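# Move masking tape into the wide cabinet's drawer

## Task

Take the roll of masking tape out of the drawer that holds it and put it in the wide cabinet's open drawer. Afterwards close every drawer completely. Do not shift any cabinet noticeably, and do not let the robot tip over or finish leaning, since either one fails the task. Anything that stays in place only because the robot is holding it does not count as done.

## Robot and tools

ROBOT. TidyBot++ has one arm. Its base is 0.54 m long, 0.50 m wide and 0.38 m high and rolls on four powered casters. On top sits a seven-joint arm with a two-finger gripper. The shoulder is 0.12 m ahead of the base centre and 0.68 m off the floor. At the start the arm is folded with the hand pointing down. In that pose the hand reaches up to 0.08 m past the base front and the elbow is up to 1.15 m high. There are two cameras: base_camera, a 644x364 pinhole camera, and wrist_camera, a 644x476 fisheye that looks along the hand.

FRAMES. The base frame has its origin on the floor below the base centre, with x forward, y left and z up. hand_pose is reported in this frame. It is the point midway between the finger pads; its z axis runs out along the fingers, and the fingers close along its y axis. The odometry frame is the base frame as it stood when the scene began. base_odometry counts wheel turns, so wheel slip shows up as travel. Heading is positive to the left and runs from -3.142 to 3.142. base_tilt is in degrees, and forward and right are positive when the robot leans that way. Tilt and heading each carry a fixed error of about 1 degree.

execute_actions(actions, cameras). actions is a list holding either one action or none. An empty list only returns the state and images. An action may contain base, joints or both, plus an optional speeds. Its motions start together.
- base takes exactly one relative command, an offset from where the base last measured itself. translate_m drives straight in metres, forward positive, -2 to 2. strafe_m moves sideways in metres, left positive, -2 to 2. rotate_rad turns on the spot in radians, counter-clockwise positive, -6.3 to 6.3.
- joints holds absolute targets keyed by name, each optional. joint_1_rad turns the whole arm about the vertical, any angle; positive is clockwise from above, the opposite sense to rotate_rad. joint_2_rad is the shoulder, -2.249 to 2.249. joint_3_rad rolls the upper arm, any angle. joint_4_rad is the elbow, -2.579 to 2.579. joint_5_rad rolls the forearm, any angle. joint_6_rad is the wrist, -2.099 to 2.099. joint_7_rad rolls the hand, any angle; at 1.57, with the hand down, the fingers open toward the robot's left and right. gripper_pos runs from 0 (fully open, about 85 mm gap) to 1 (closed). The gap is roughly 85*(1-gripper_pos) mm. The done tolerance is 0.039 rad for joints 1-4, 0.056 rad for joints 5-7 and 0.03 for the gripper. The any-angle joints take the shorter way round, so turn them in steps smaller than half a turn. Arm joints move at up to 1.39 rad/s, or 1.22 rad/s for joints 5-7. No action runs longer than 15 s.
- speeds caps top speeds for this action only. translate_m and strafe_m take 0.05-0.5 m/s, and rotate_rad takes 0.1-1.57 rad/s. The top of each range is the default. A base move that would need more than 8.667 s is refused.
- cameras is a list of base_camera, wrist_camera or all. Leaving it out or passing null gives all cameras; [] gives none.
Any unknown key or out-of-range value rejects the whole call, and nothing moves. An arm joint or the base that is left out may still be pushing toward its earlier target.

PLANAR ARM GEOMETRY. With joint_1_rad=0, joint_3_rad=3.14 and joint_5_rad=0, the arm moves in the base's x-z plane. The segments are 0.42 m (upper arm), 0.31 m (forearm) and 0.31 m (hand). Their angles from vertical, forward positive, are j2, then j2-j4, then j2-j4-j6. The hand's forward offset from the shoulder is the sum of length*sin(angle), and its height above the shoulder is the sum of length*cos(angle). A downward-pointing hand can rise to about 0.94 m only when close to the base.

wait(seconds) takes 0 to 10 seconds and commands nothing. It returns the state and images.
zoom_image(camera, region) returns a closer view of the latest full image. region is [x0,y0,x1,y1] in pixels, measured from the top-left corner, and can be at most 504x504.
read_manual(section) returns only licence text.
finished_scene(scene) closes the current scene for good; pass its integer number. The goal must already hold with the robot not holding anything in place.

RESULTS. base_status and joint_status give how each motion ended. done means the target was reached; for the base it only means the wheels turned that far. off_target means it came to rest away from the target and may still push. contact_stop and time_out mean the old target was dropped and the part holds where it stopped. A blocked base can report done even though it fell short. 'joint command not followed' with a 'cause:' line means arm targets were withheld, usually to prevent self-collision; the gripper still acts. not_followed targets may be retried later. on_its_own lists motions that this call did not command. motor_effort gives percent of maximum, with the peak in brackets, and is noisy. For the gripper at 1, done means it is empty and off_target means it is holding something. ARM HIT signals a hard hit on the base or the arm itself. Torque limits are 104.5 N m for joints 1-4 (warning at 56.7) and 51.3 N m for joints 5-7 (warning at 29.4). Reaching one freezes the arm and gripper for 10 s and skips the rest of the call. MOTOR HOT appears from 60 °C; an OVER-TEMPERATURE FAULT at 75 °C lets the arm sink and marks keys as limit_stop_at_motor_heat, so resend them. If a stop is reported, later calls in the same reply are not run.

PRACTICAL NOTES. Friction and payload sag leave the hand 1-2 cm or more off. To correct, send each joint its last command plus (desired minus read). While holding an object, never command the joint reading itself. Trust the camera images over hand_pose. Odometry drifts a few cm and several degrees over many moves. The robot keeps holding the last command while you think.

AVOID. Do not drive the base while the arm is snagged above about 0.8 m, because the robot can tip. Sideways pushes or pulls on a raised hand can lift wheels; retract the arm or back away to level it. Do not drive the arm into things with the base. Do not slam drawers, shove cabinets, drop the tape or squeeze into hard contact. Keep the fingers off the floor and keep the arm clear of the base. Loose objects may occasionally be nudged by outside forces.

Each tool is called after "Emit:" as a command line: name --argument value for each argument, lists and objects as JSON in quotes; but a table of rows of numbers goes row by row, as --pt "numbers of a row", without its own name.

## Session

Emit:
execute_actions --actions '[{"joints":{"joint_6_rad":0.1,"joint_1_rad":-1.3}}]'

Emit:
execute_actions --actions '[{"joints":{"joint_1_rad":1.3}}]' --cameras '["wrist_camera"]'

Scene clock: 2.53 s.
base_odometry: x=+0.000 y=+0.000 heading=+0.000 (m, m, rad; odometry frame)
base_tilt: forward=+1.5 right=-0.2 (deg)
base_status: not commanded
joint_positions: joint_1_rad=-1.288 joint_2_rad=-0.343 joint_3_rad=+3.184 joint_4_rad=-2.510 joint_5_rad=+0.035 joint_6_rad=+0.076 joint_7_rad=+1.551 gripper_pos=+0.000
joint_status: all done
motor_effort: joint_1_rad=-1(1) joint_2_rad=-6(7) joint_3_rad=+0(0) joint_4_rad=+17(17) joint_5_rad=-1(0) joint_6_rad=+7(8) joint_7_rad=+0(0) (%)
hand_pose: x=+0.2412 y=+0.3694 z=+0.7467 quat_wxyz=(-0.296, +0.700, +0.509, +0.405) (m; base frame)
pictures: base_camera, wrist_camera
Images, in order (width x height): base_camera 644x364, wrist_camera 644x476.

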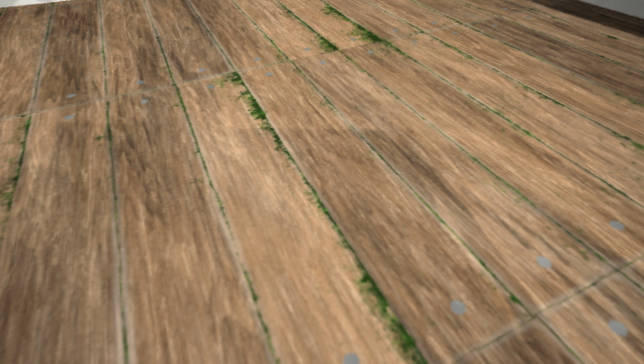

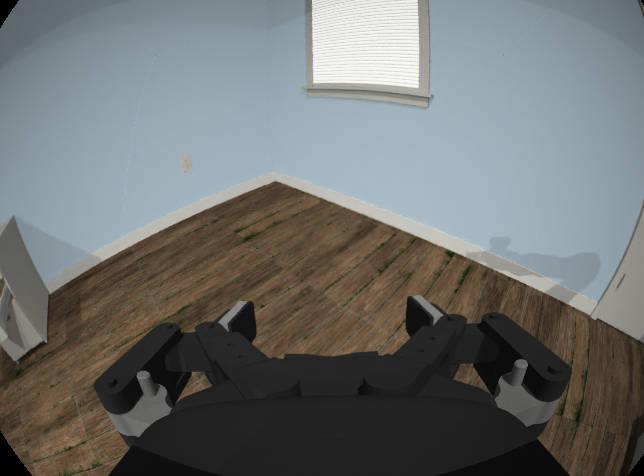

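Scene clock: 6.07 s.
base_odometry: x=+0.000 y=+0.000 heading=+0.000 (m, m, rad; odometry frame)
base_tilt: forward=+1.5 right=-0.2 (deg)
base_status: not commanded
joint_positions: joint_1_rad=+1.288 joint_2_rad=-0.343 joint_3_rad=+3.184 joint_4_rad=-2.510 joint_5_rad=+0.035 joint_6_rad=+0.076 joint_7_rad=+1.551 gripper_pos=+0.000
joint_status: all done
motor_effort: joint_1_rad=+0(1) joint_2_rad=-7(6) joint_3_rad=+0(1) joint_4_rad=+17(17) joint_5_rad=-1(1) joint_6_rad=+8(8) joint_7_rad=+0(0) (%)
hand_pose: x=+0.2139 y=-0.3773 z=+0.7467 quat_wxyz=(+0.306, +0.684, -0.530, +0.397) (m; base frame)
pictures: wrist_camera
Images, in order (width x height): wrist_camera 644x476.

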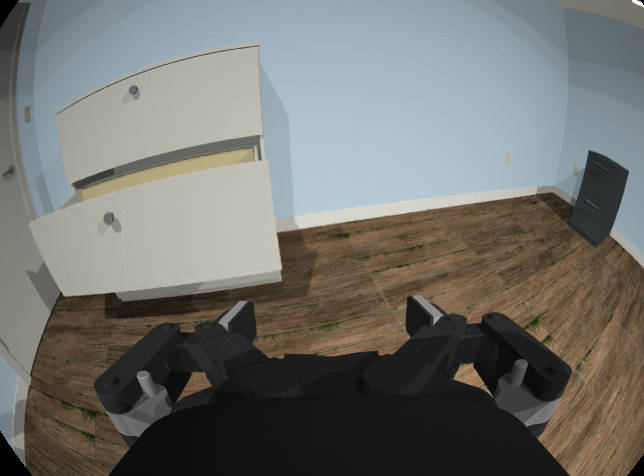

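Emit:
execute_actions --actions '[{"base":{"rotate_rad":2.02},"joints":{"joint_1_rad":-0.5}}]'

Scene clock: 10.87 s.
base_odometry: x=+0.000 y=+0.000 heading=+2.020 (m, m, rad; odometry frame)
base_tilt: forward=+1.5 right=-0.2 (deg)
base_status: done
joint_positions: joint_1_rad=-0.487 joint_2_rad=-0.343 joint_3_rad=+3.184 joint_4_rad=-2.510 joint_5_rad=+0.035 joint_6_rad=+0.080 joint_7_rad=+1.551 gripper_pos=+0.000
joint_status: all done
motor_effort: joint_1_rad=+0(0) joint_2_rad=-6(7) joint_3_rad=+0(1) joint_4_rad=+17(17) joint_5_rad=-1(1) joint_6_rad=+8(8) joint_7_rad=+0(0) (%)
hand_pose: x=+0.4699 y=+0.1698 z=+0.7480 quat_wxyz=(-0.115, +0.842, +0.195, +0.490) (m; base frame)
pictures: base_camera, wrist_camera
Images, in order (width x height): base_camera 644x364, wrist_camera 644x476.

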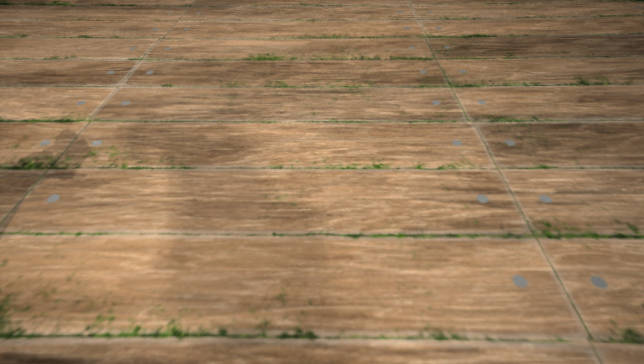

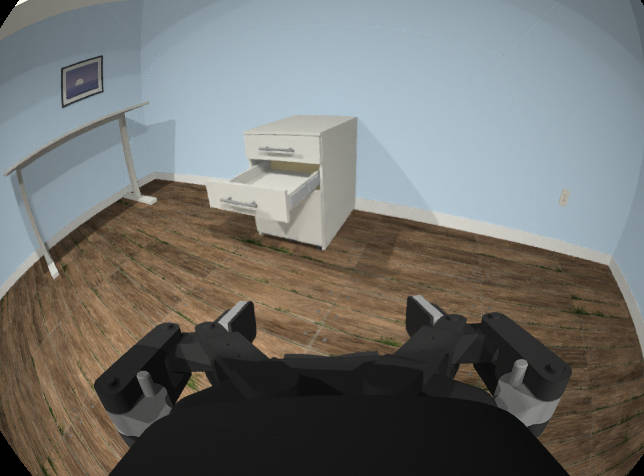

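Emit:
execute_actions --actions '[{"base":{"strafe_m":0.95},"joints":{"joint_1_rad":0,"joint_3_rad":3.13}}]' --cameras '["wrist_camera"]'

Emit:
execute_actions --actions '[{"base":{"translate_m":0.45},"joints":{"joint_2_rad":0.0,"joint_4_rad":-1.8,"joint_6_rad":-0.8}}]'

Scene clock: 16.17 s.
base_odometry: x=-0.855 y=-0.414 heading=+2.021 (m, m, rad; odometry frame)
base_tilt: forward=+1.5 right=-0.2 (deg)
base_status: done
joint_positions: joint_1_rad=-0.013 joint_2_rad=-0.343 joint_3_rad=+3.138 joint_4_rad=-2.510 joint_5_rad=+0.035 joint_6_rad=+0.080 joint_7_rad=+1.551 gripper_pos=+0.000
joint_status: all done
motor_effort: joint_1_rad=+0(0) joint_2_rad=-6(6) joint_3_rad=+0(0) joint_4_rad=+17(18) joint_5_rad=-1(1) joint_6_rad=+7(8) joint_7_rad=+0(1) (%)
hand_pose: x=+0.5082 y=+0.0086 z=+0.7479 quat_wxyz=(-0.001, +0.864, +0.015, +0.503) (m; base frame)
pictures: wrist_camera
Images, in order (width x height): wrist_camera 644x476.

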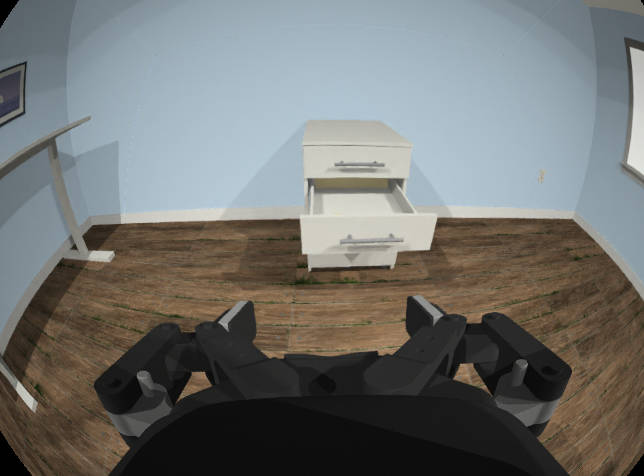

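Scene clock: 18.43 s.
base_odometry: x=-1.051 y=-0.008 heading=+2.021 (m, m, rad; odometry frame)
base_tilt: forward=+1.5 right=-0.3 (deg)
base_status: done
joint_positions: joint_1_rad=-0.013 joint_2_rad=-0.014 joint_3_rad=+3.138 joint_4_rad=-1.808 joint_5_rad=+0.035 joint_6_rad=-0.774 joint_7_rad=+1.551 gripper_pos=+0.000
joint_status: all done
motor_effort: joint_1_rad=-1(1) joint_2_rad=-18(20) joint_3_rad=+0(1) joint_4_rad=+18(19) joint_5_rad=+0(1) joint_6_rad=+5(8) joint_7_rad=-1(1) (%)
hand_pose: x=+0.5888 y=+0.0014 z=+0.7719 quat_wxyz=(+0.010, +0.959, +0.007, +0.283) (m; base frame)
pictures: base_camera, wrist_camera
Images, in order (width x height): base_camera 644x364, wrist_camera 644x476.

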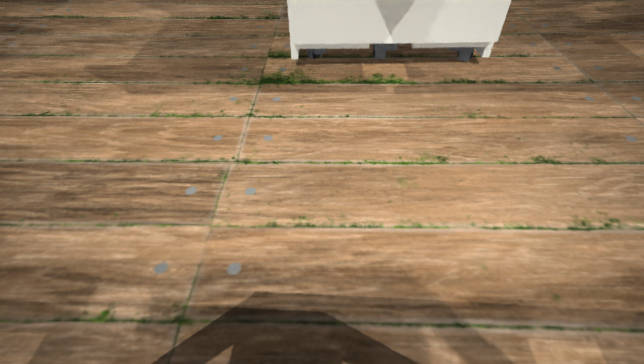

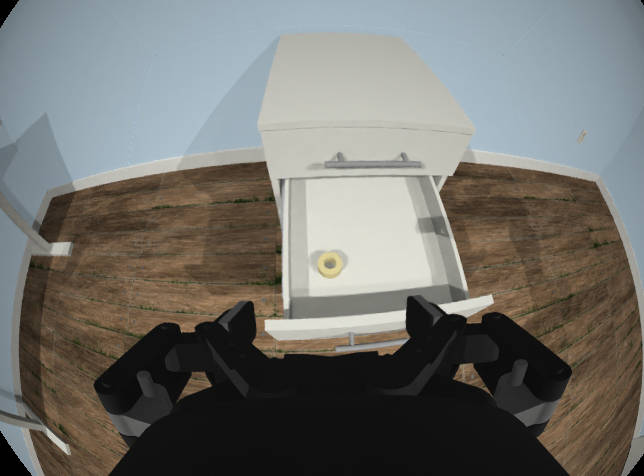

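Emit:
execute_actions --actions '[{"base":{"translate_m":0.15},"joints":{"joint_2_rad":0.72,"joint_4_rad":-1.32,"joint_6_rad":-1.13,"gripper_pos":0.15}}]' --cameras '["wrist_camera"]'

Scene clock: 23.73 s.
base_odometry: x=-1.117 y=+0.127 heading=+2.021 (m, m, rad; odometry frame)
base_tilt: forward=+1.5 right=-0.2 (deg)
base_status: done
joint_positions: joint_1_rad=-0.013 joint_2_rad=+0.705 joint_3_rad=+3.138 joint_4_rad=-1.333 joint_5_rad=+0.035 joint_6_rad=-1.103 joint_7_rad=+1.551 gripper_pos=+0.150
joint_status: all done
motor_effort: joint_1_rad=-1(1) joint_2_rad=-36(38) joint_3_rad=+0(1) joint_4_rad=+14(18) joint_5_rad=+0(0) joint_6_rad=+0(4) joint_7_rad=+1(0) (%)
hand_pose: x=+0.6726 y=+0.0004 z=+0.5497 quat_wxyz=(+0.015, +1.000, +0.006, +0.001) (m; base frame)
pictures: wrist_camera
Images, in order (width x height): wrist_camera 644x476.

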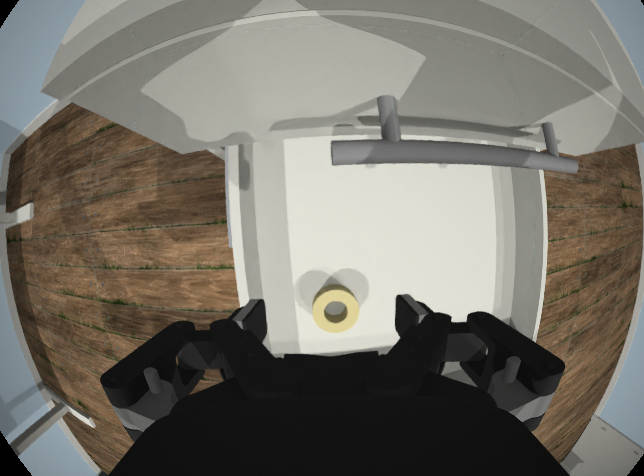

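Emit:
execute_actions --actions '[{"base":{"translate_m":-0.04},"joints":{"joint_2_rad":0.92,"joint_4_rad":-1.445,"joint_6_rad":-0.77}}]' --cameras '["wrist_camera"]'

Scene clock: 27.43 s.
base_odometry: x=-1.099 y=+0.091 heading=+2.021 (m, m, rad; odometry frame)
base_tilt: forward=+1.6 right=-0.2 (deg)
base_status: done
joint_positions: joint_1_rad=-0.004 joint_2_rad=+0.906 joint_3_rad=+3.138 joint_4_rad=-1.435 joint_5_rad=+0.035 joint_6_rad=-0.794 joint_7_rad=+1.551 gripper_pos=+0.150
joint_status: all done
motor_effort: joint_1_rad=+0(4) joint_2_rad=-39(41) joint_3_rad=-1(4) joint_4_rad=+11(14) joint_5_rad=+0(2) joint_6_rad=+0(2) joint_7_rad=+0(1) (%)
hand_pose: x=+0.6781 y=-0.0020 z=+0.4114 quat_wxyz=(+0.011, +1.000, +0.006, +0.004) (m; base frame)
pictures: wrist_camera
Images, in order (width x height): wrist_camera 644x476.

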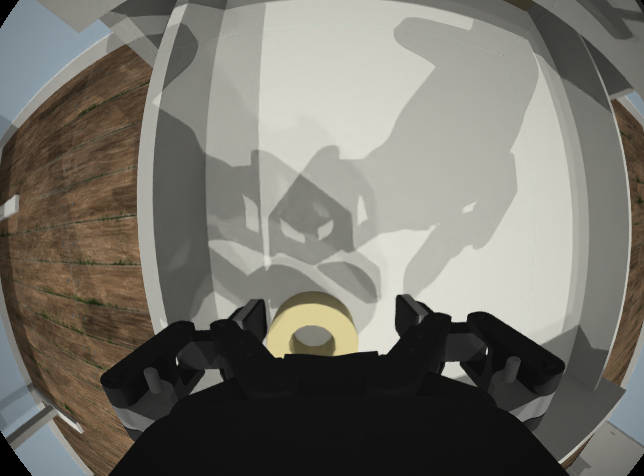

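Emit:
execute_actions --actions '[{"base":{"translate_m":-0.008},"joints":{"gripper_pos":0,"joint_1_rad":-0.025}}]' --cameras '["wrist_camera"]'

Emit:
execute_actions --actions '[{"joints":{"joint_2_rad":0.95,"joint_4_rad":-1.46,"joint_6_rad":-0.73}}]' --cameras '["wrist_camera"]'

Scene clock: 30.23 s.
base_odometry: x=-1.096 y=+0.084 heading=+2.021 (m, m, rad; odometry frame)
base_tilt: forward=+1.5 right=-0.2 (deg)
base_status: done
joint_positions: joint_1_rad=-0.009 joint_2_rad=+0.905 joint_3_rad=+3.139 joint_4_rad=-1.435 joint_5_rad=+0.035 joint_6_rad=-0.793 joint_7_rad=+1.551 gripper_pos=+0.000
joint_status: all done
motor_effort: joint_1_rad=-2(3) joint_2_rad=-36(40) joint_3_rad=-2(4) joint_4_rad=+9(11) joint_5_rad=-1(2) joint_6_rad=+0(1) joint_7_rad=+0(0) (%)
hand_pose: x=+0.6785 y=+0.0006 z=+0.4117 quat_wxyz=(+0.011, +1.000, +0.008, +0.004) (m; base frame)
pictures: wrist_camera
Images, in order (width x height): wrist_camera 644x476.

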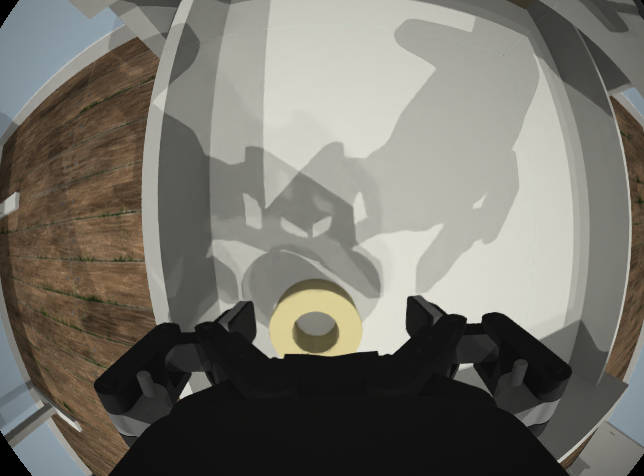

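Scene clock: 30.97 s.
base_odometry: x=-1.096 y=+0.084 heading=+2.021 (m, m, rad; odometry frame)
base_tilt: forward=+1.5 right=-0.2 (deg)
base_status: not commanded
joint_positions: joint_1_rad=-0.009 joint_2_rad=+0.904 joint_3_rad=+3.139 joint_4_rad=-1.441 joint_5_rad=+0.035 joint_6_rad=-0.767 joint_7_rad=+1.551 gripper_pos=+0.000
joint_status: joint_2_rad off_target (ended at +0.904, target +0.950); the others done
motor_effort: joint_1_rad=-3(3) joint_2_rad=-30(37) joint_3_rad=-2(2) joint_4_rad=+9(10) joint_5_rad=-1(2) joint_6_rad=+2(4) joint_7_rad=+0(1) (%)
hand_pose: x=+0.6835 y=+0.0008 z=+0.4113 quat_wxyz=(+0.011, +1.000, +0.008, +0.015) (m; base frame)
pictures: wrist_camera
Images, in order (width x height): wrist_camera 644x476.

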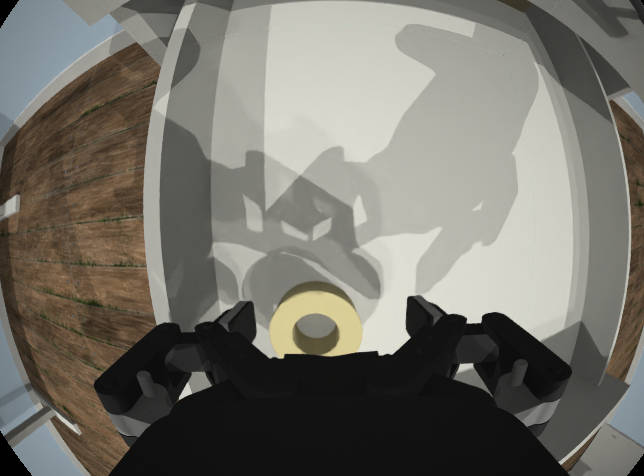

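Emit:
execute_actions --actions '[{"joints":{"joint_2_rad":0.8,"joint_4_rad":-1.42,"joint_6_rad":-0.94}}]' --cameras '[]'

Emit:
execute_actions --actions '[{"joints":{"joint_7_rad":3.12,"joint_1_rad":-0.04}}]' --cameras '["wrist_camera"]'

Emit:
execute_actions --actions '[{"joints":{"joint_2_rad":0.92,"joint_4_rad":-1.43,"joint_6_rad":-0.78}}]' --cameras '["wrist_camera"]'

Scene clock: 35.83 s.
base_odometry: x=-1.096 y=+0.084 heading=+2.021 (m, m, rad; odometry frame)
base_tilt: forward=+1.5 right=-0.2 (deg)
base_status: not commanded
joint_positions: joint_1_rad=-0.016 joint_2_rad=+0.812 joint_3_rad=+3.137 joint_4_rad=-1.428 joint_5_rad=+0.035 joint_6_rad=-0.919 joint_7_rad=+1.551 gripper_pos=+0.000
joint_status: all done
motor_effort: joint_1_rad=+0(3) joint_2_rad=-38(40) joint_3_rad=+0(2) joint_4_rad=+12(12) joint_5_rad=+0(2) joint_6_rad=+0(2) joint_7_rad=+0(0) (%)
hand_pose: x=+0.6657 y=+0.0036 z=+0.4653 quat_wxyz=(+0.013, +1.000, +0.010, -0.008) (m; base frame)
pictures: none
No camera images: the call's "cameras" was empty. Leave "cameras" out to get every camera's image.

Scene clock: 37.60 s.
base_odometry: x=-1.096 y=+0.084 heading=+2.021 (m, m, rad; odometry frame)
base_tilt: forward=+1.5 right=-0.2 (deg)
base_status: not commanded
joint_positions: joint_1_rad=-0.025 joint_2_rad=+0.812 joint_3_rad=+3.137 joint_4_rad=-1.428 joint_5_rad=+0.035 joint_6_rad=-0.919 joint_7_rad=+3.116 gripper_pos=+0.000
joint_status: all done
motor_effort: joint_1_rad=+0(1) joint_2_rad=-38(37) joint_3_rad=-1(1) joint_4_rad=+12(12) joint_5_rad=-1(0) joint_6_rad=+0(0) joint_7_rad=+0(0) (%)
hand_pose: x=+0.6657 y=+0.0087 z=+0.4653 quat_wxyz=(+0.003, +0.699, +0.715, -0.015) (m; base frame)
pictures: wrist_camera
Images, in order (width x height): wrist_camera 644x476.

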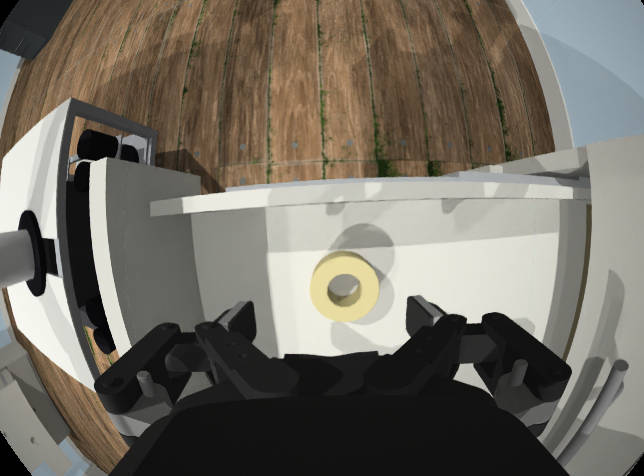

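Scene clock: 38.63 s.
base_odometry: x=-1.096 y=+0.084 heading=+2.021 (m, m, rad; odometry frame)
base_tilt: forward=+1.6 right=-0.3 (deg)
base_status: not commanded
joint_positions: joint_1_rad=-0.025 joint_2_rad=+0.913 joint_3_rad=+3.137 joint_4_rad=-1.428 joint_5_rad=+0.035 joint_6_rad=-0.802 joint_7_rad=+3.116 gripper_pos=+0.000
joint_status: all done
motor_effort: joint_1_rad=+0(0) joint_2_rad=-39(42) joint_3_rad=-1(1) joint_4_rad=+10(10) joint_5_rad=-1(0) joint_6_rad=+0(0) joint_7_rad=+0(1) (%)
hand_pose: x=+0.6775 y=+0.0099 z=+0.4091 quat_wxyz=(+0.008, +0.698, +0.716, -0.008) (m; base frame)
pictures: wrist_camera
Images, in order (width x height): wrist_camera 644x476.

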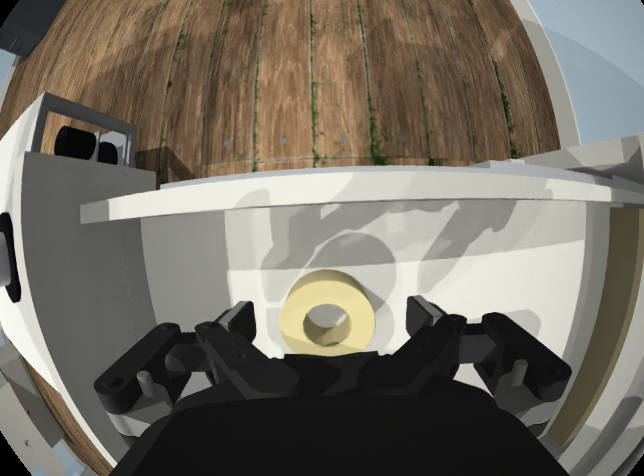

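Emit:
execute_actions --actions '[{"joints":{"joint_1_rad":-0.065,"joint_2_rad":0.95,"joint_4_rad":-1.45,"joint_6_rad":-0.74}}]' --cameras '["wrist_camera"]'

Emit:
execute_actions --actions '[{"joints":{"gripper_pos":1}}]' --cameras '["wrist_camera"]'

Emit:
execute_actions --actions '[{"joints":{"joint_2_rad":0.62,"joint_4_rad":-1.4,"joint_6_rad":-1.13}}]' --cameras '["wrist_camera"]'

Scene clock: 41.77 s.
base_odometry: x=-1.096 y=+0.084 heading=+2.021 (m, m, rad; odometry frame)
base_tilt: forward=+1.5 right=-0.3 (deg)
base_status: not commanded
joint_positions: joint_1_rad=-0.056 joint_2_rad=+0.932 joint_3_rad=+3.135 joint_4_rad=-1.441 joint_5_rad=+0.035 joint_6_rad=-0.764 joint_7_rad=+3.116 gripper_pos=+0.000
joint_status: all done
motor_effort: joint_1_rad=-1(1) joint_2_rad=-39(39) joint_3_rad=-1(2) joint_4_rad=+10(10) joint_5_rad=-1(0) joint_6_rad=+0(0) joint_7_rad=+0(1) (%)
hand_pose: x=+0.6763 y=+0.0288 z=+0.3954 quat_wxyz=(+0.009, +0.686, +0.728, -0.005) (m; base frame)
pictures: wrist_camera
Images, in order (width x height): wrist_camera 644x476.

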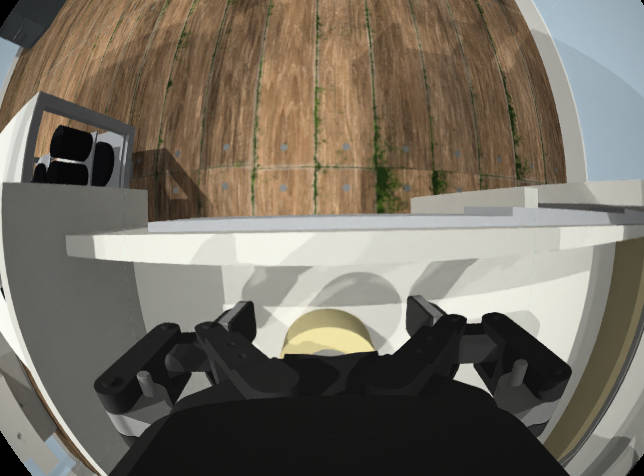

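Scene clock: 42.87 s.
base_odometry: x=-1.096 y=+0.084 heading=+2.021 (m, m, rad; odometry frame)
base_tilt: forward=+1.5 right=-0.2 (deg)
base_status: not commanded
joint_positions: joint_1_rad=-0.056 joint_2_rad=+0.912 joint_3_rad=+3.135 joint_4_rad=-1.441 joint_5_rad=+0.035 joint_6_rad=-0.764 joint_7_rad=+3.116 gripper_pos=+0.999
joint_status: all done
motor_effort: joint_1_rad=-1(2) joint_2_rad=-31(38) joint_3_rad=-1(3) joint_4_rad=+9(12) joint_5_rad=-1(2) joint_6_rad=+3(7) joint_7_rad=+0(0) (%)
hand_pose: x=+0.6817 y=+0.0290 z=+0.4069 quat_wxyz=(+0.016, +0.686, +0.728, +0.002) (m; base frame)
pictures: wrist_camera
Images, in order (width x height): wrist_camera 644x476.

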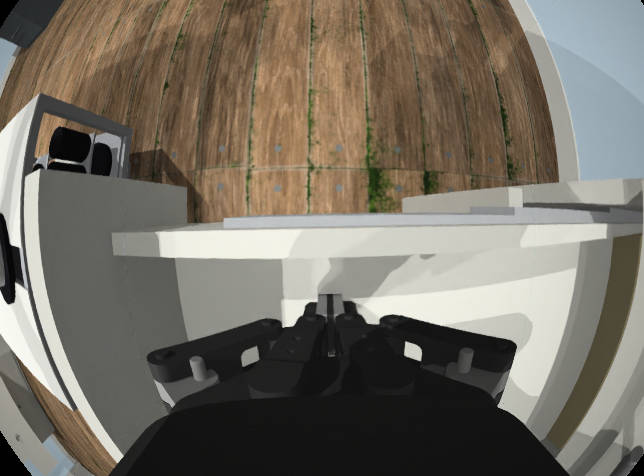

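Scene clock: 44.33 s.
base_odometry: x=-1.096 y=+0.084 heading=+2.021 (m, m, rad; odometry frame)
base_tilt: forward=+1.5 right=-0.2 (deg)
base_status: not commanded
joint_positions: joint_1_rad=-0.056 joint_2_rad=+0.619 joint_3_rad=+3.135 joint_4_rad=-1.403 joint_5_rad=+0.035 joint_6_rad=-1.107 joint_7_rad=+3.116 gripper_pos=+0.999
joint_status: all done
motor_effort: joint_1_rad=+0(1) joint_2_rad=-35(42) joint_3_rad=+0(2) joint_4_rad=+14(14) joint_5_rad=-1(1) joint_6_rad=+0(2) joint_7_rad=+0(0) (%)
hand_pose: x=+0.6494 y=+0.0246 z=+0.5764 quat_wxyz=(+0.015, +0.689, +0.725, -0.005) (m; base frame)
pictures: wrist_camera
Images, in order (width x height): wrist_camera 644x476.

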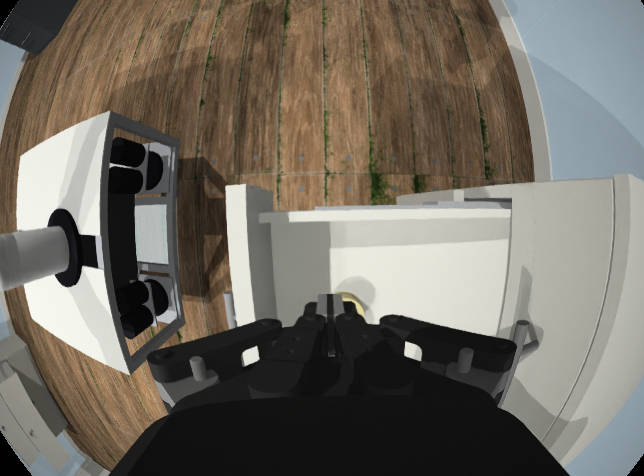

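Emit:
execute_actions --actions '[{"joints":{"joint_7_rad":1.56,"joint_1_rad":0.05,"gripper_pos":0}}]' --cameras '["wrist_camera"]'

Scene clock: 47.27 s.
base_odometry: x=-1.096 y=+0.084 heading=+2.021 (m, m, rad; odometry frame)
base_tilt: forward=+1.5 right=-0.2 (deg)
base_status: not commanded
joint_positions: joint_1_rad=+0.040 joint_2_rad=+0.619 joint_3_rad=+3.135 joint_4_rad=-1.403 joint_5_rad=+0.035 joint_6_rad=-1.107 joint_7_rad=+1.564 gripper_pos=+0.000
joint_status: all done
motor_effort: joint_1_rad=+0(1) joint_2_rad=-35(35) joint_3_rad=+0(1) joint_4_rad=+14(14) joint_5_rad=+0(0) joint_6_rad=+0(1) joint_7_rad=+0(1) (%)
hand_pose: x=+0.6493 y=-0.0263 z=+0.5764 quat_wxyz=(+0.014, +1.000, -0.013, +0.006) (m; base frame)
pictures: wrist_camera
Images, in order (width x height): wrist_camera 644x476.

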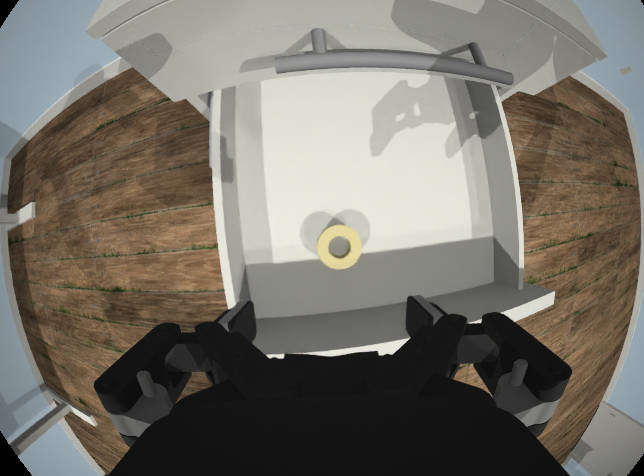

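Emit:
execute_actions --actions '[{"base":{"translate_m":0.01},"joints":{"joint_1_rad":0.065,"joint_2_rad":0.92,"joint_4_rad":-1.44,"joint_6_rad":-0.77}}]' --cameras '["wrist_camera"]'

Scene clock: 50.13 s.
base_odometry: x=-1.100 y=+0.093 heading=+2.021 (m, m, rad; odometry frame)
base_tilt: forward=+1.5 right=-0.2 (deg)
base_status: done
joint_positions: joint_1_rad=+0.050 joint_2_rad=+0.920 joint_3_rad=+3.135 joint_4_rad=-1.435 joint_5_rad=+0.035 joint_6_rad=-0.795 joint_7_rad=+1.564 gripper_pos=+0.000
joint_status: all done
motor_effort: joint_1_rad=+0(3) joint_2_rad=-38(41) joint_3_rad=-1(2) joint_4_rad=+10(15) joint_5_rad=+0(0) joint_6_rad=+0(1) joint_7_rad=+0(1) (%)
hand_pose: x=+0.6731 y=-0.0307 z=+0.4038 quat_wxyz=(+0.010, +1.000, -0.014, -0.004) (m; base frame)
pictures: wrist_camera
Images, in order (width x height): wrist_camera 644x476.

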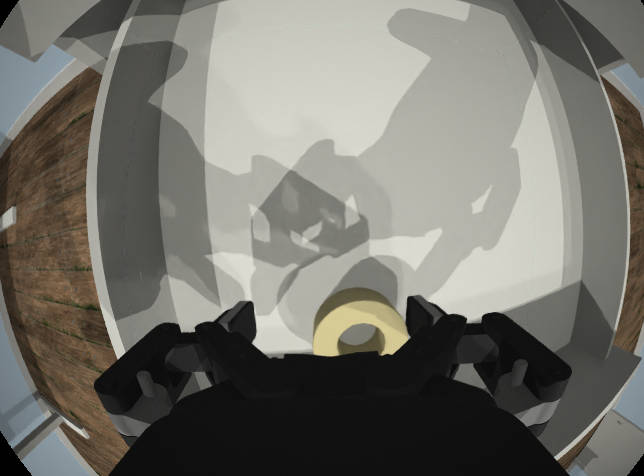

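Same as the successful view in scene 1, slightly right.

Emit:
execute_actions --actions '[{"joints":{"joint_1_rad":0.08,"joint_6_rad":-0.75}}]' --cameras '["wrist_camera"]'

Emit:
execute_actions --actions '[{"joints":{"gripper_pos":1}}]' --cameras '["wrist_camera"]'

Emit:
execute_actions --actions '[{"joints":{"joint_2_rad":0.62,"joint_4_rad":-1.4,"joint_6_rad":-1.13}}]' --cameras '["wrist_camera"]'

Scene clock: 53.20 s.
base_odometry: x=-1.100 y=+0.093 heading=+2.021 (m, m, rad; odometry frame)
base_tilt: forward=+1.5 right=-0.2 (deg)
base_status: not commanded
joint_positions: joint_1_rad=+0.069 joint_2_rad=+0.920 joint_3_rad=+3.135 joint_4_rad=-1.435 joint_5_rad=+0.035 joint_6_rad=-0.774 joint_7_rad=+1.564 gripper_pos=+0.000
joint_status: all done
motor_effort: joint_1_rad=+0(1) joint_2_rad=-39(39) joint_3_rad=-1(1) joint_4_rad=+10(11) joint_5_rad=-1(0) joint_6_rad=+0(1) joint_7_rad=-1(0) (%)
hand_pose: x=+0.6788 y=-0.0413 z=+0.4038 quat_wxyz=(+0.010, +1.000, -0.023, +0.006) (m; base frame)
pictures: wrist_camera
Images, in order (width x height): wrist_camera 644x476.

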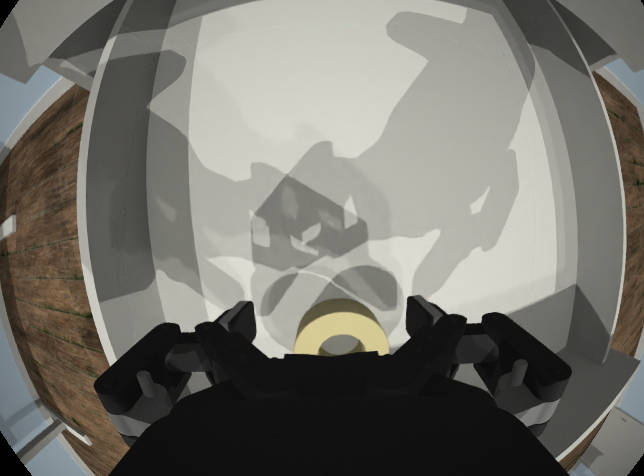

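Scene clock: 54.30 s.
base_odometry: x=-1.100 y=+0.093 heading=+2.021 (m, m, rad; odometry frame)
base_tilt: forward=+1.5 right=-0.2 (deg)
base_status: not commanded
joint_positions: joint_1_rad=+0.070 joint_2_rad=+0.915 joint_3_rad=+3.132 joint_4_rad=-1.435 joint_5_rad=+0.035 joint_6_rad=-0.774 joint_7_rad=+1.564 gripper_pos=+0.541
joint_status: gripper_pos off_target (ended at +0.541, target +1.000)
motor_effort: joint_1_rad=+0(2) joint_2_rad=-38(40) joint_3_rad=-1(3) joint_4_rad=+10(11) joint_5_rad=+0(3) joint_6_rad=+1(1) joint_7_rad=+0(0) (%)
hand_pose: x=+0.6802 y=-0.0402 z=+0.4064 quat_wxyz=(+0.009, +1.000, -0.023, +0.009) (m; base frame)
pictures: wrist_camera
Images, in order (width x height): wrist_camera 644x476.

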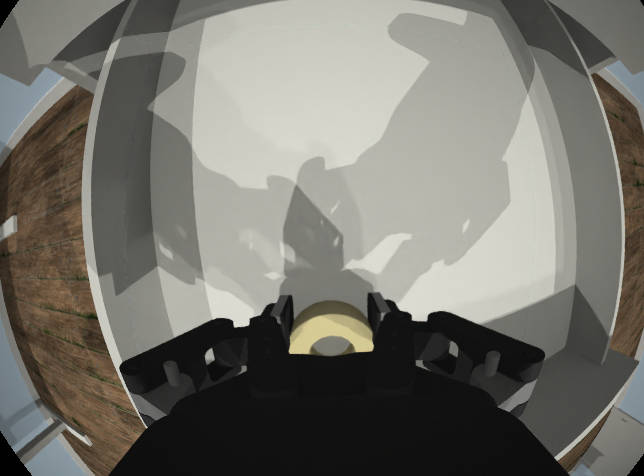

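Scene clock: 55.70 s.
base_odometry: x=-1.100 y=+0.093 heading=+2.021 (m, m, rad; odometry frame)
base_tilt: forward=+1.5 right=-0.2 (deg)
base_status: not commanded
joint_positions: joint_1_rad=+0.070 joint_2_rad=+0.621 joint_3_rad=+3.132 joint_4_rad=-1.405 joint_5_rad=+0.035 joint_6_rad=-1.107 joint_7_rad=+1.564 gripper_pos=+0.541
joint_status: all done
motor_effort: joint_1_rad=+0(0) joint_2_rad=-34(42) joint_3_rad=+0(1) joint_4_rad=+14(14) joint_5_rad=+0(0) joint_6_rad=+0(0) joint_7_rad=+0(0) (%)
hand_pose: x=+0.6471 y=-0.0407 z=+0.5745 quat_wxyz=(+0.013, +1.000, -0.027, +0.004) (m; base frame)
pictures: wrist_camera
Images, in order (width x height): wrist_camera 644x476.

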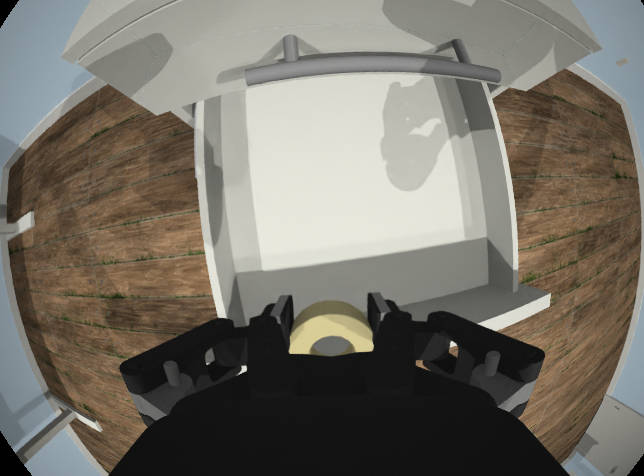

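Emit:
execute_actions --actions '[{"base":{"translate_m":-0.65},"joints":{"joint_1_rad":0,"joint_2_rad":0.0,"joint_4_rad":-1.6,"joint_6_rad":-0.9}}]' --cameras '["wrist_camera"]'

Emit:
execute_actions --actions '[{"base":{"strafe_m":-1.35}}]' --cameras '["wrist_camera"]'

Emit:
execute_actions --actions '[{"base":{"rotate_rad":3.14},"speeds":{"rotate_rad":1.0}}]'

Scene clock: 61.63 s.
base_odometry: x=-0.818 y=-0.493 heading=+2.021 (m, m, rad; odometry frame)
base_tilt: forward=+1.5 right=-0.2 (deg)
base_status: done
joint_positions: joint_1_rad=+0.015 joint_2_rad=+0.006 joint_3_rad=+3.132 joint_4_rad=-1.591 joint_5_rad=+0.035 joint_6_rad=-0.927 joint_7_rad=+1.564 gripper_pos=+0.541
joint_status: all done
motor_effort: joint_1_rad=+0(3) joint_2_rad=-19(38) joint_3_rad=+0(2) joint_4_rad=+19(20) joint_5_rad=+0(0) joint_6_rad=+5(5) joint_7_rad=+0(1) (%)
hand_pose: x=+0.6158 y=-0.0102 z=+0.8406 quat_wxyz=(+0.016, +0.953, +0.000, +0.304) (m; base frame)
pictures: wrist_camera
Images, in order (width x height): wrist_camera 644x476.

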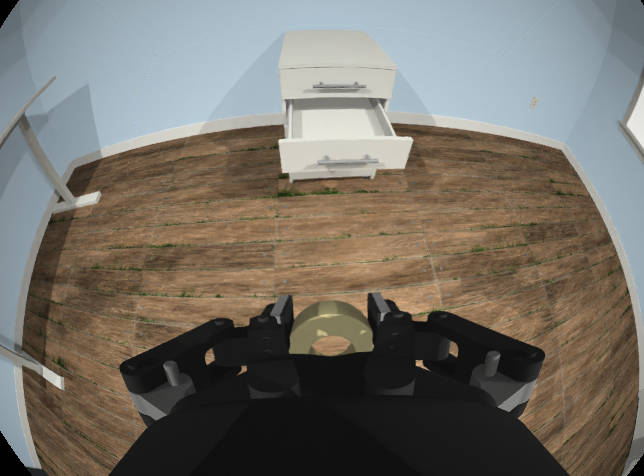

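Scene clock: 65.70 s.
base_odometry: x=+0.399 y=+0.093 heading=+2.020 (m, m, rad; odometry frame)
base_tilt: forward=+1.5 right=-0.2 (deg)
base_status: done
joint_positions: joint_1_rad=+0.008 joint_2_rad=+0.006 joint_3_rad=+3.132 joint_4_rad=-1.591 joint_5_rad=+0.035 joint_6_rad=-0.926 joint_7_rad=+1.564 gripper_pos=+0.541
joint_status: not commanded
motor_effort: joint_1_rad=-1(2) joint_2_rad=-19(19) joint_3_rad=+0(2) joint_4_rad=+19(19) joint_5_rad=+0(0) joint_6_rad=+5(5) joint_7_rad=+0(1) (%)
hand_pose: x=+0.6161 y=-0.0065 z=+0.8407 quat_wxyz=(+0.015, +0.952, +0.003, +0.304) (m; base frame)
pictures: wrist_camera
Images, in order (width x height): wrist_camera 644x476.

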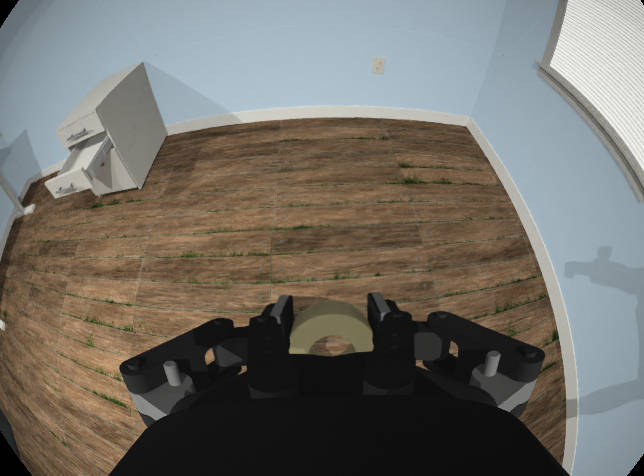

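Scene clock: 69.80 s.
base_odometry: x=+0.399 y=+0.093 heading=-1.123 (m, m, rad; odometry frame)
base_tilt: forward=+1.5 right=-0.2 (deg)
base_status: done
joint_positions: joint_1_rad=+0.002 joint_2_rad=+0.006 joint_3_rad=+3.129 joint_4_rad=-1.591 joint_5_rad=+0.035 joint_6_rad=-0.925 joint_7_rad=+1.564 gripper_pos=+0.541
joint_status: not commanded
motor_effort: joint_1_rad=+0(2) joint_2_rad=-19(19) joint_3_rad=+0(2) joint_4_rad=+19(20) joint_5_rad=+0(1) joint_6_rad=+5(6) joint_7_rad=+0(1) (%)
hand_pose: x=+0.6164 y=-0.0023 z=+0.8409 quat_wxyz=(+0.014, +0.952, +0.007, +0.305) (m; base frame)
pictures: base_camera, wrist_camera
Images, in order (width x height): base_camera 644x364, wrist_camera 644x476.

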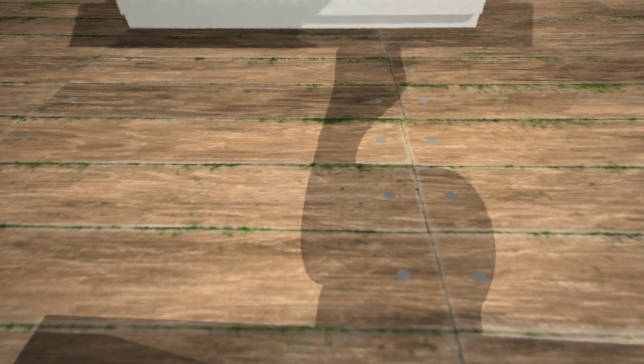

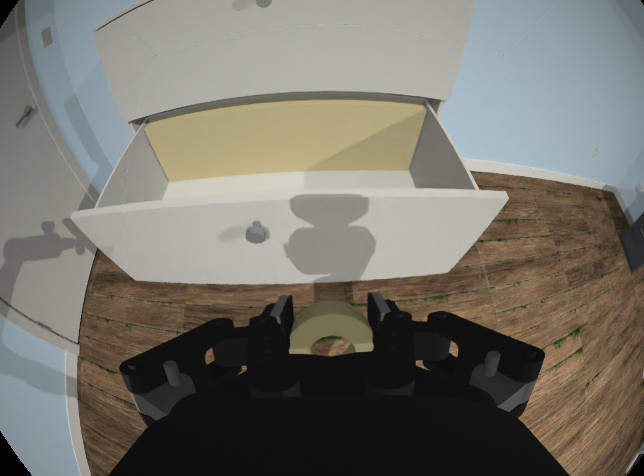

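Nearly the same geometry as before; repeat.

Emit:
execute_actions --actions '[{"base":{"translate_m":0.3},"joints":{"joint_2_rad":0.58,"joint_4_rad":-0.733,"joint_6_rad":-1.75}}]' --cameras '["wrist_camera"]'

Emit:
execute_actions --actions '[{"joints":{"joint_2_rad":0.8,"joint_4_rad":-1.354,"joint_6_rad":-0.84}}]' --cameras '["wrist_camera"]'

Emit:
execute_actions --actions '[{"joints":{"joint_2_rad":1.0,"joint_4_rad":-1.37,"joint_6_rad":-0.68}}]' --cameras '["wrist_camera"]'

Scene clock: 74.43 s.
base_odometry: x=+0.529 y=-0.177 heading=-1.123 (m, m, rad; odometry frame)
base_tilt: forward=+1.5 right=-0.2 (deg)
base_status: done
joint_positions: joint_1_rad=+0.002 joint_2_rad=+0.559 joint_3_rad=+3.129 joint_4_rad=-0.745 joint_5_rad=+0.035 joint_6_rad=-1.726 joint_7_rad=+1.564 gripper_pos=+0.541
joint_status: all done
motor_effort: joint_1_rad=-1(1) joint_2_rad=-35(37) joint_3_rad=+0(1) joint_4_rad=+15(20) joint_5_rad=+0(0) joint_6_rad=+1(7) joint_7_rad=+0(1) (%)
hand_pose: x=+0.6800 y=-0.0056 z=+0.8123 quat_wxyz=(+0.013, +0.998, -0.003, +0.056) (m; base frame)
pictures: wrist_camera
Images, in order (width x height): wrist_camera 644x476.

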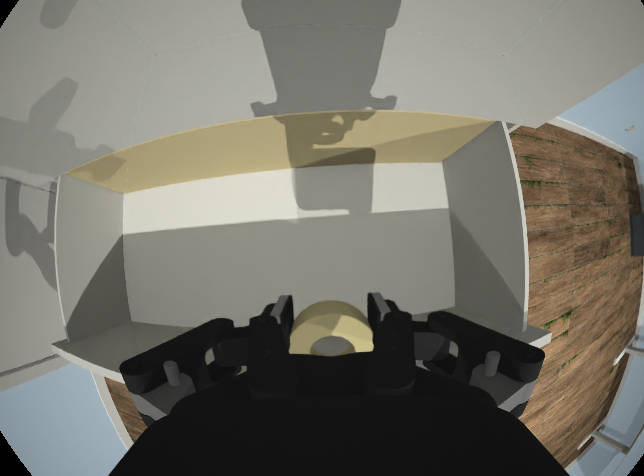

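Scene clock: 76.33 s.
base_odometry: x=+0.529 y=-0.177 heading=-1.123 (m, m, rad; odometry frame)
base_tilt: forward=+1.5 right=-0.2 (deg)
base_status: not commanded
joint_positions: joint_1_rad=+0.002 joint_2_rad=+0.788 joint_3_rad=+3.129 joint_4_rad=-1.346 joint_5_rad=+0.035 joint_6_rad=-0.864 joint_7_rad=+1.564 gripper_pos=+0.541
joint_status: all done
motor_effort: joint_1_rad=-1(0) joint_2_rad=-38(43) joint_3_rad=-1(1) joint_4_rad=+14(16) joint_5_rad=+0(0) joint_6_rad=+2(2) joint_7_rad=+0(1) (%)
hand_pose: x=+0.7278 y=-0.0014 z=+0.5029 quat_wxyz=(+0.009, +0.997, +0.010, +0.072) (m; base frame)
pictures: wrist_camera
Images, in order (width x height): wrist_camera 644x476.

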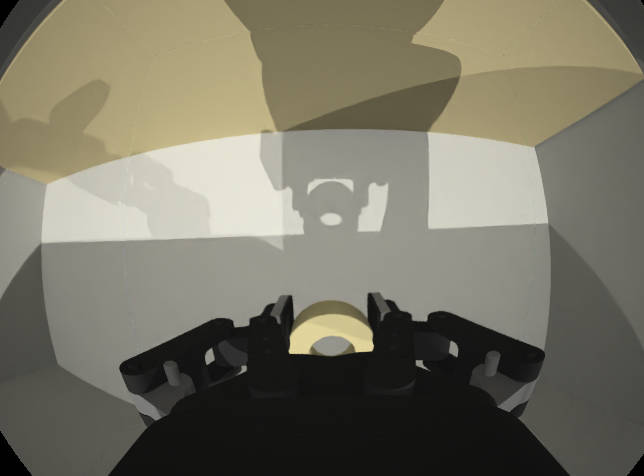

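Scene clock: 77.87 s.
base_odometry: x=+0.529 y=-0.177 heading=-1.123 (m, m, rad; odometry frame)
base_tilt: forward=+1.5 right=-0.2 (deg)
base_status: not commanded
joint_positions: joint_1_rad=+0.002 joint_2_rad=+0.956 joint_3_rad=+3.129 joint_4_rad=-1.354 joint_5_rad=+0.035 joint_6_rad=-0.702 joint_7_rad=+1.564 gripper_pos=+0.541
joint_status: joint_2_rad off_target (ended at +0.956, target +1.000); the others done
motor_effort: joint_1_rad=-1(1) joint_2_rad=-33(44) joint_3_rad=-1(2) joint_4_rad=+9(13) joint_5_rad=-1(2) joint_6_rad=+2(4) joint_7_rad=+0(0) (%)
hand_pose: x=+0.7352 y=+0.0002 z=+0.4041 quat_wxyz=(+0.007, +0.998, +0.011, +0.065) (m; base frame)
pictures: wrist_camera
Images, in order (width x height): wrist_camera 644x476.

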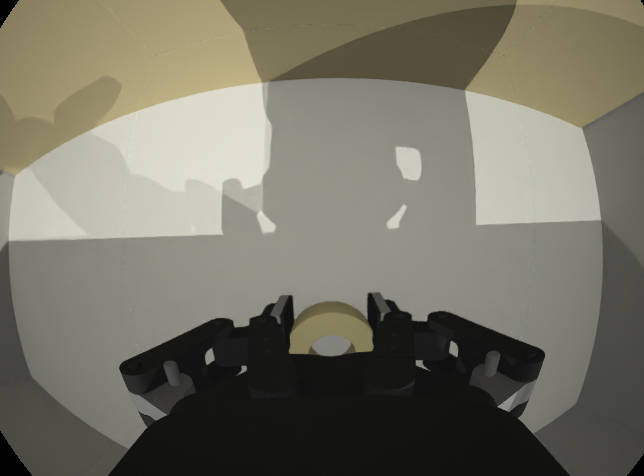

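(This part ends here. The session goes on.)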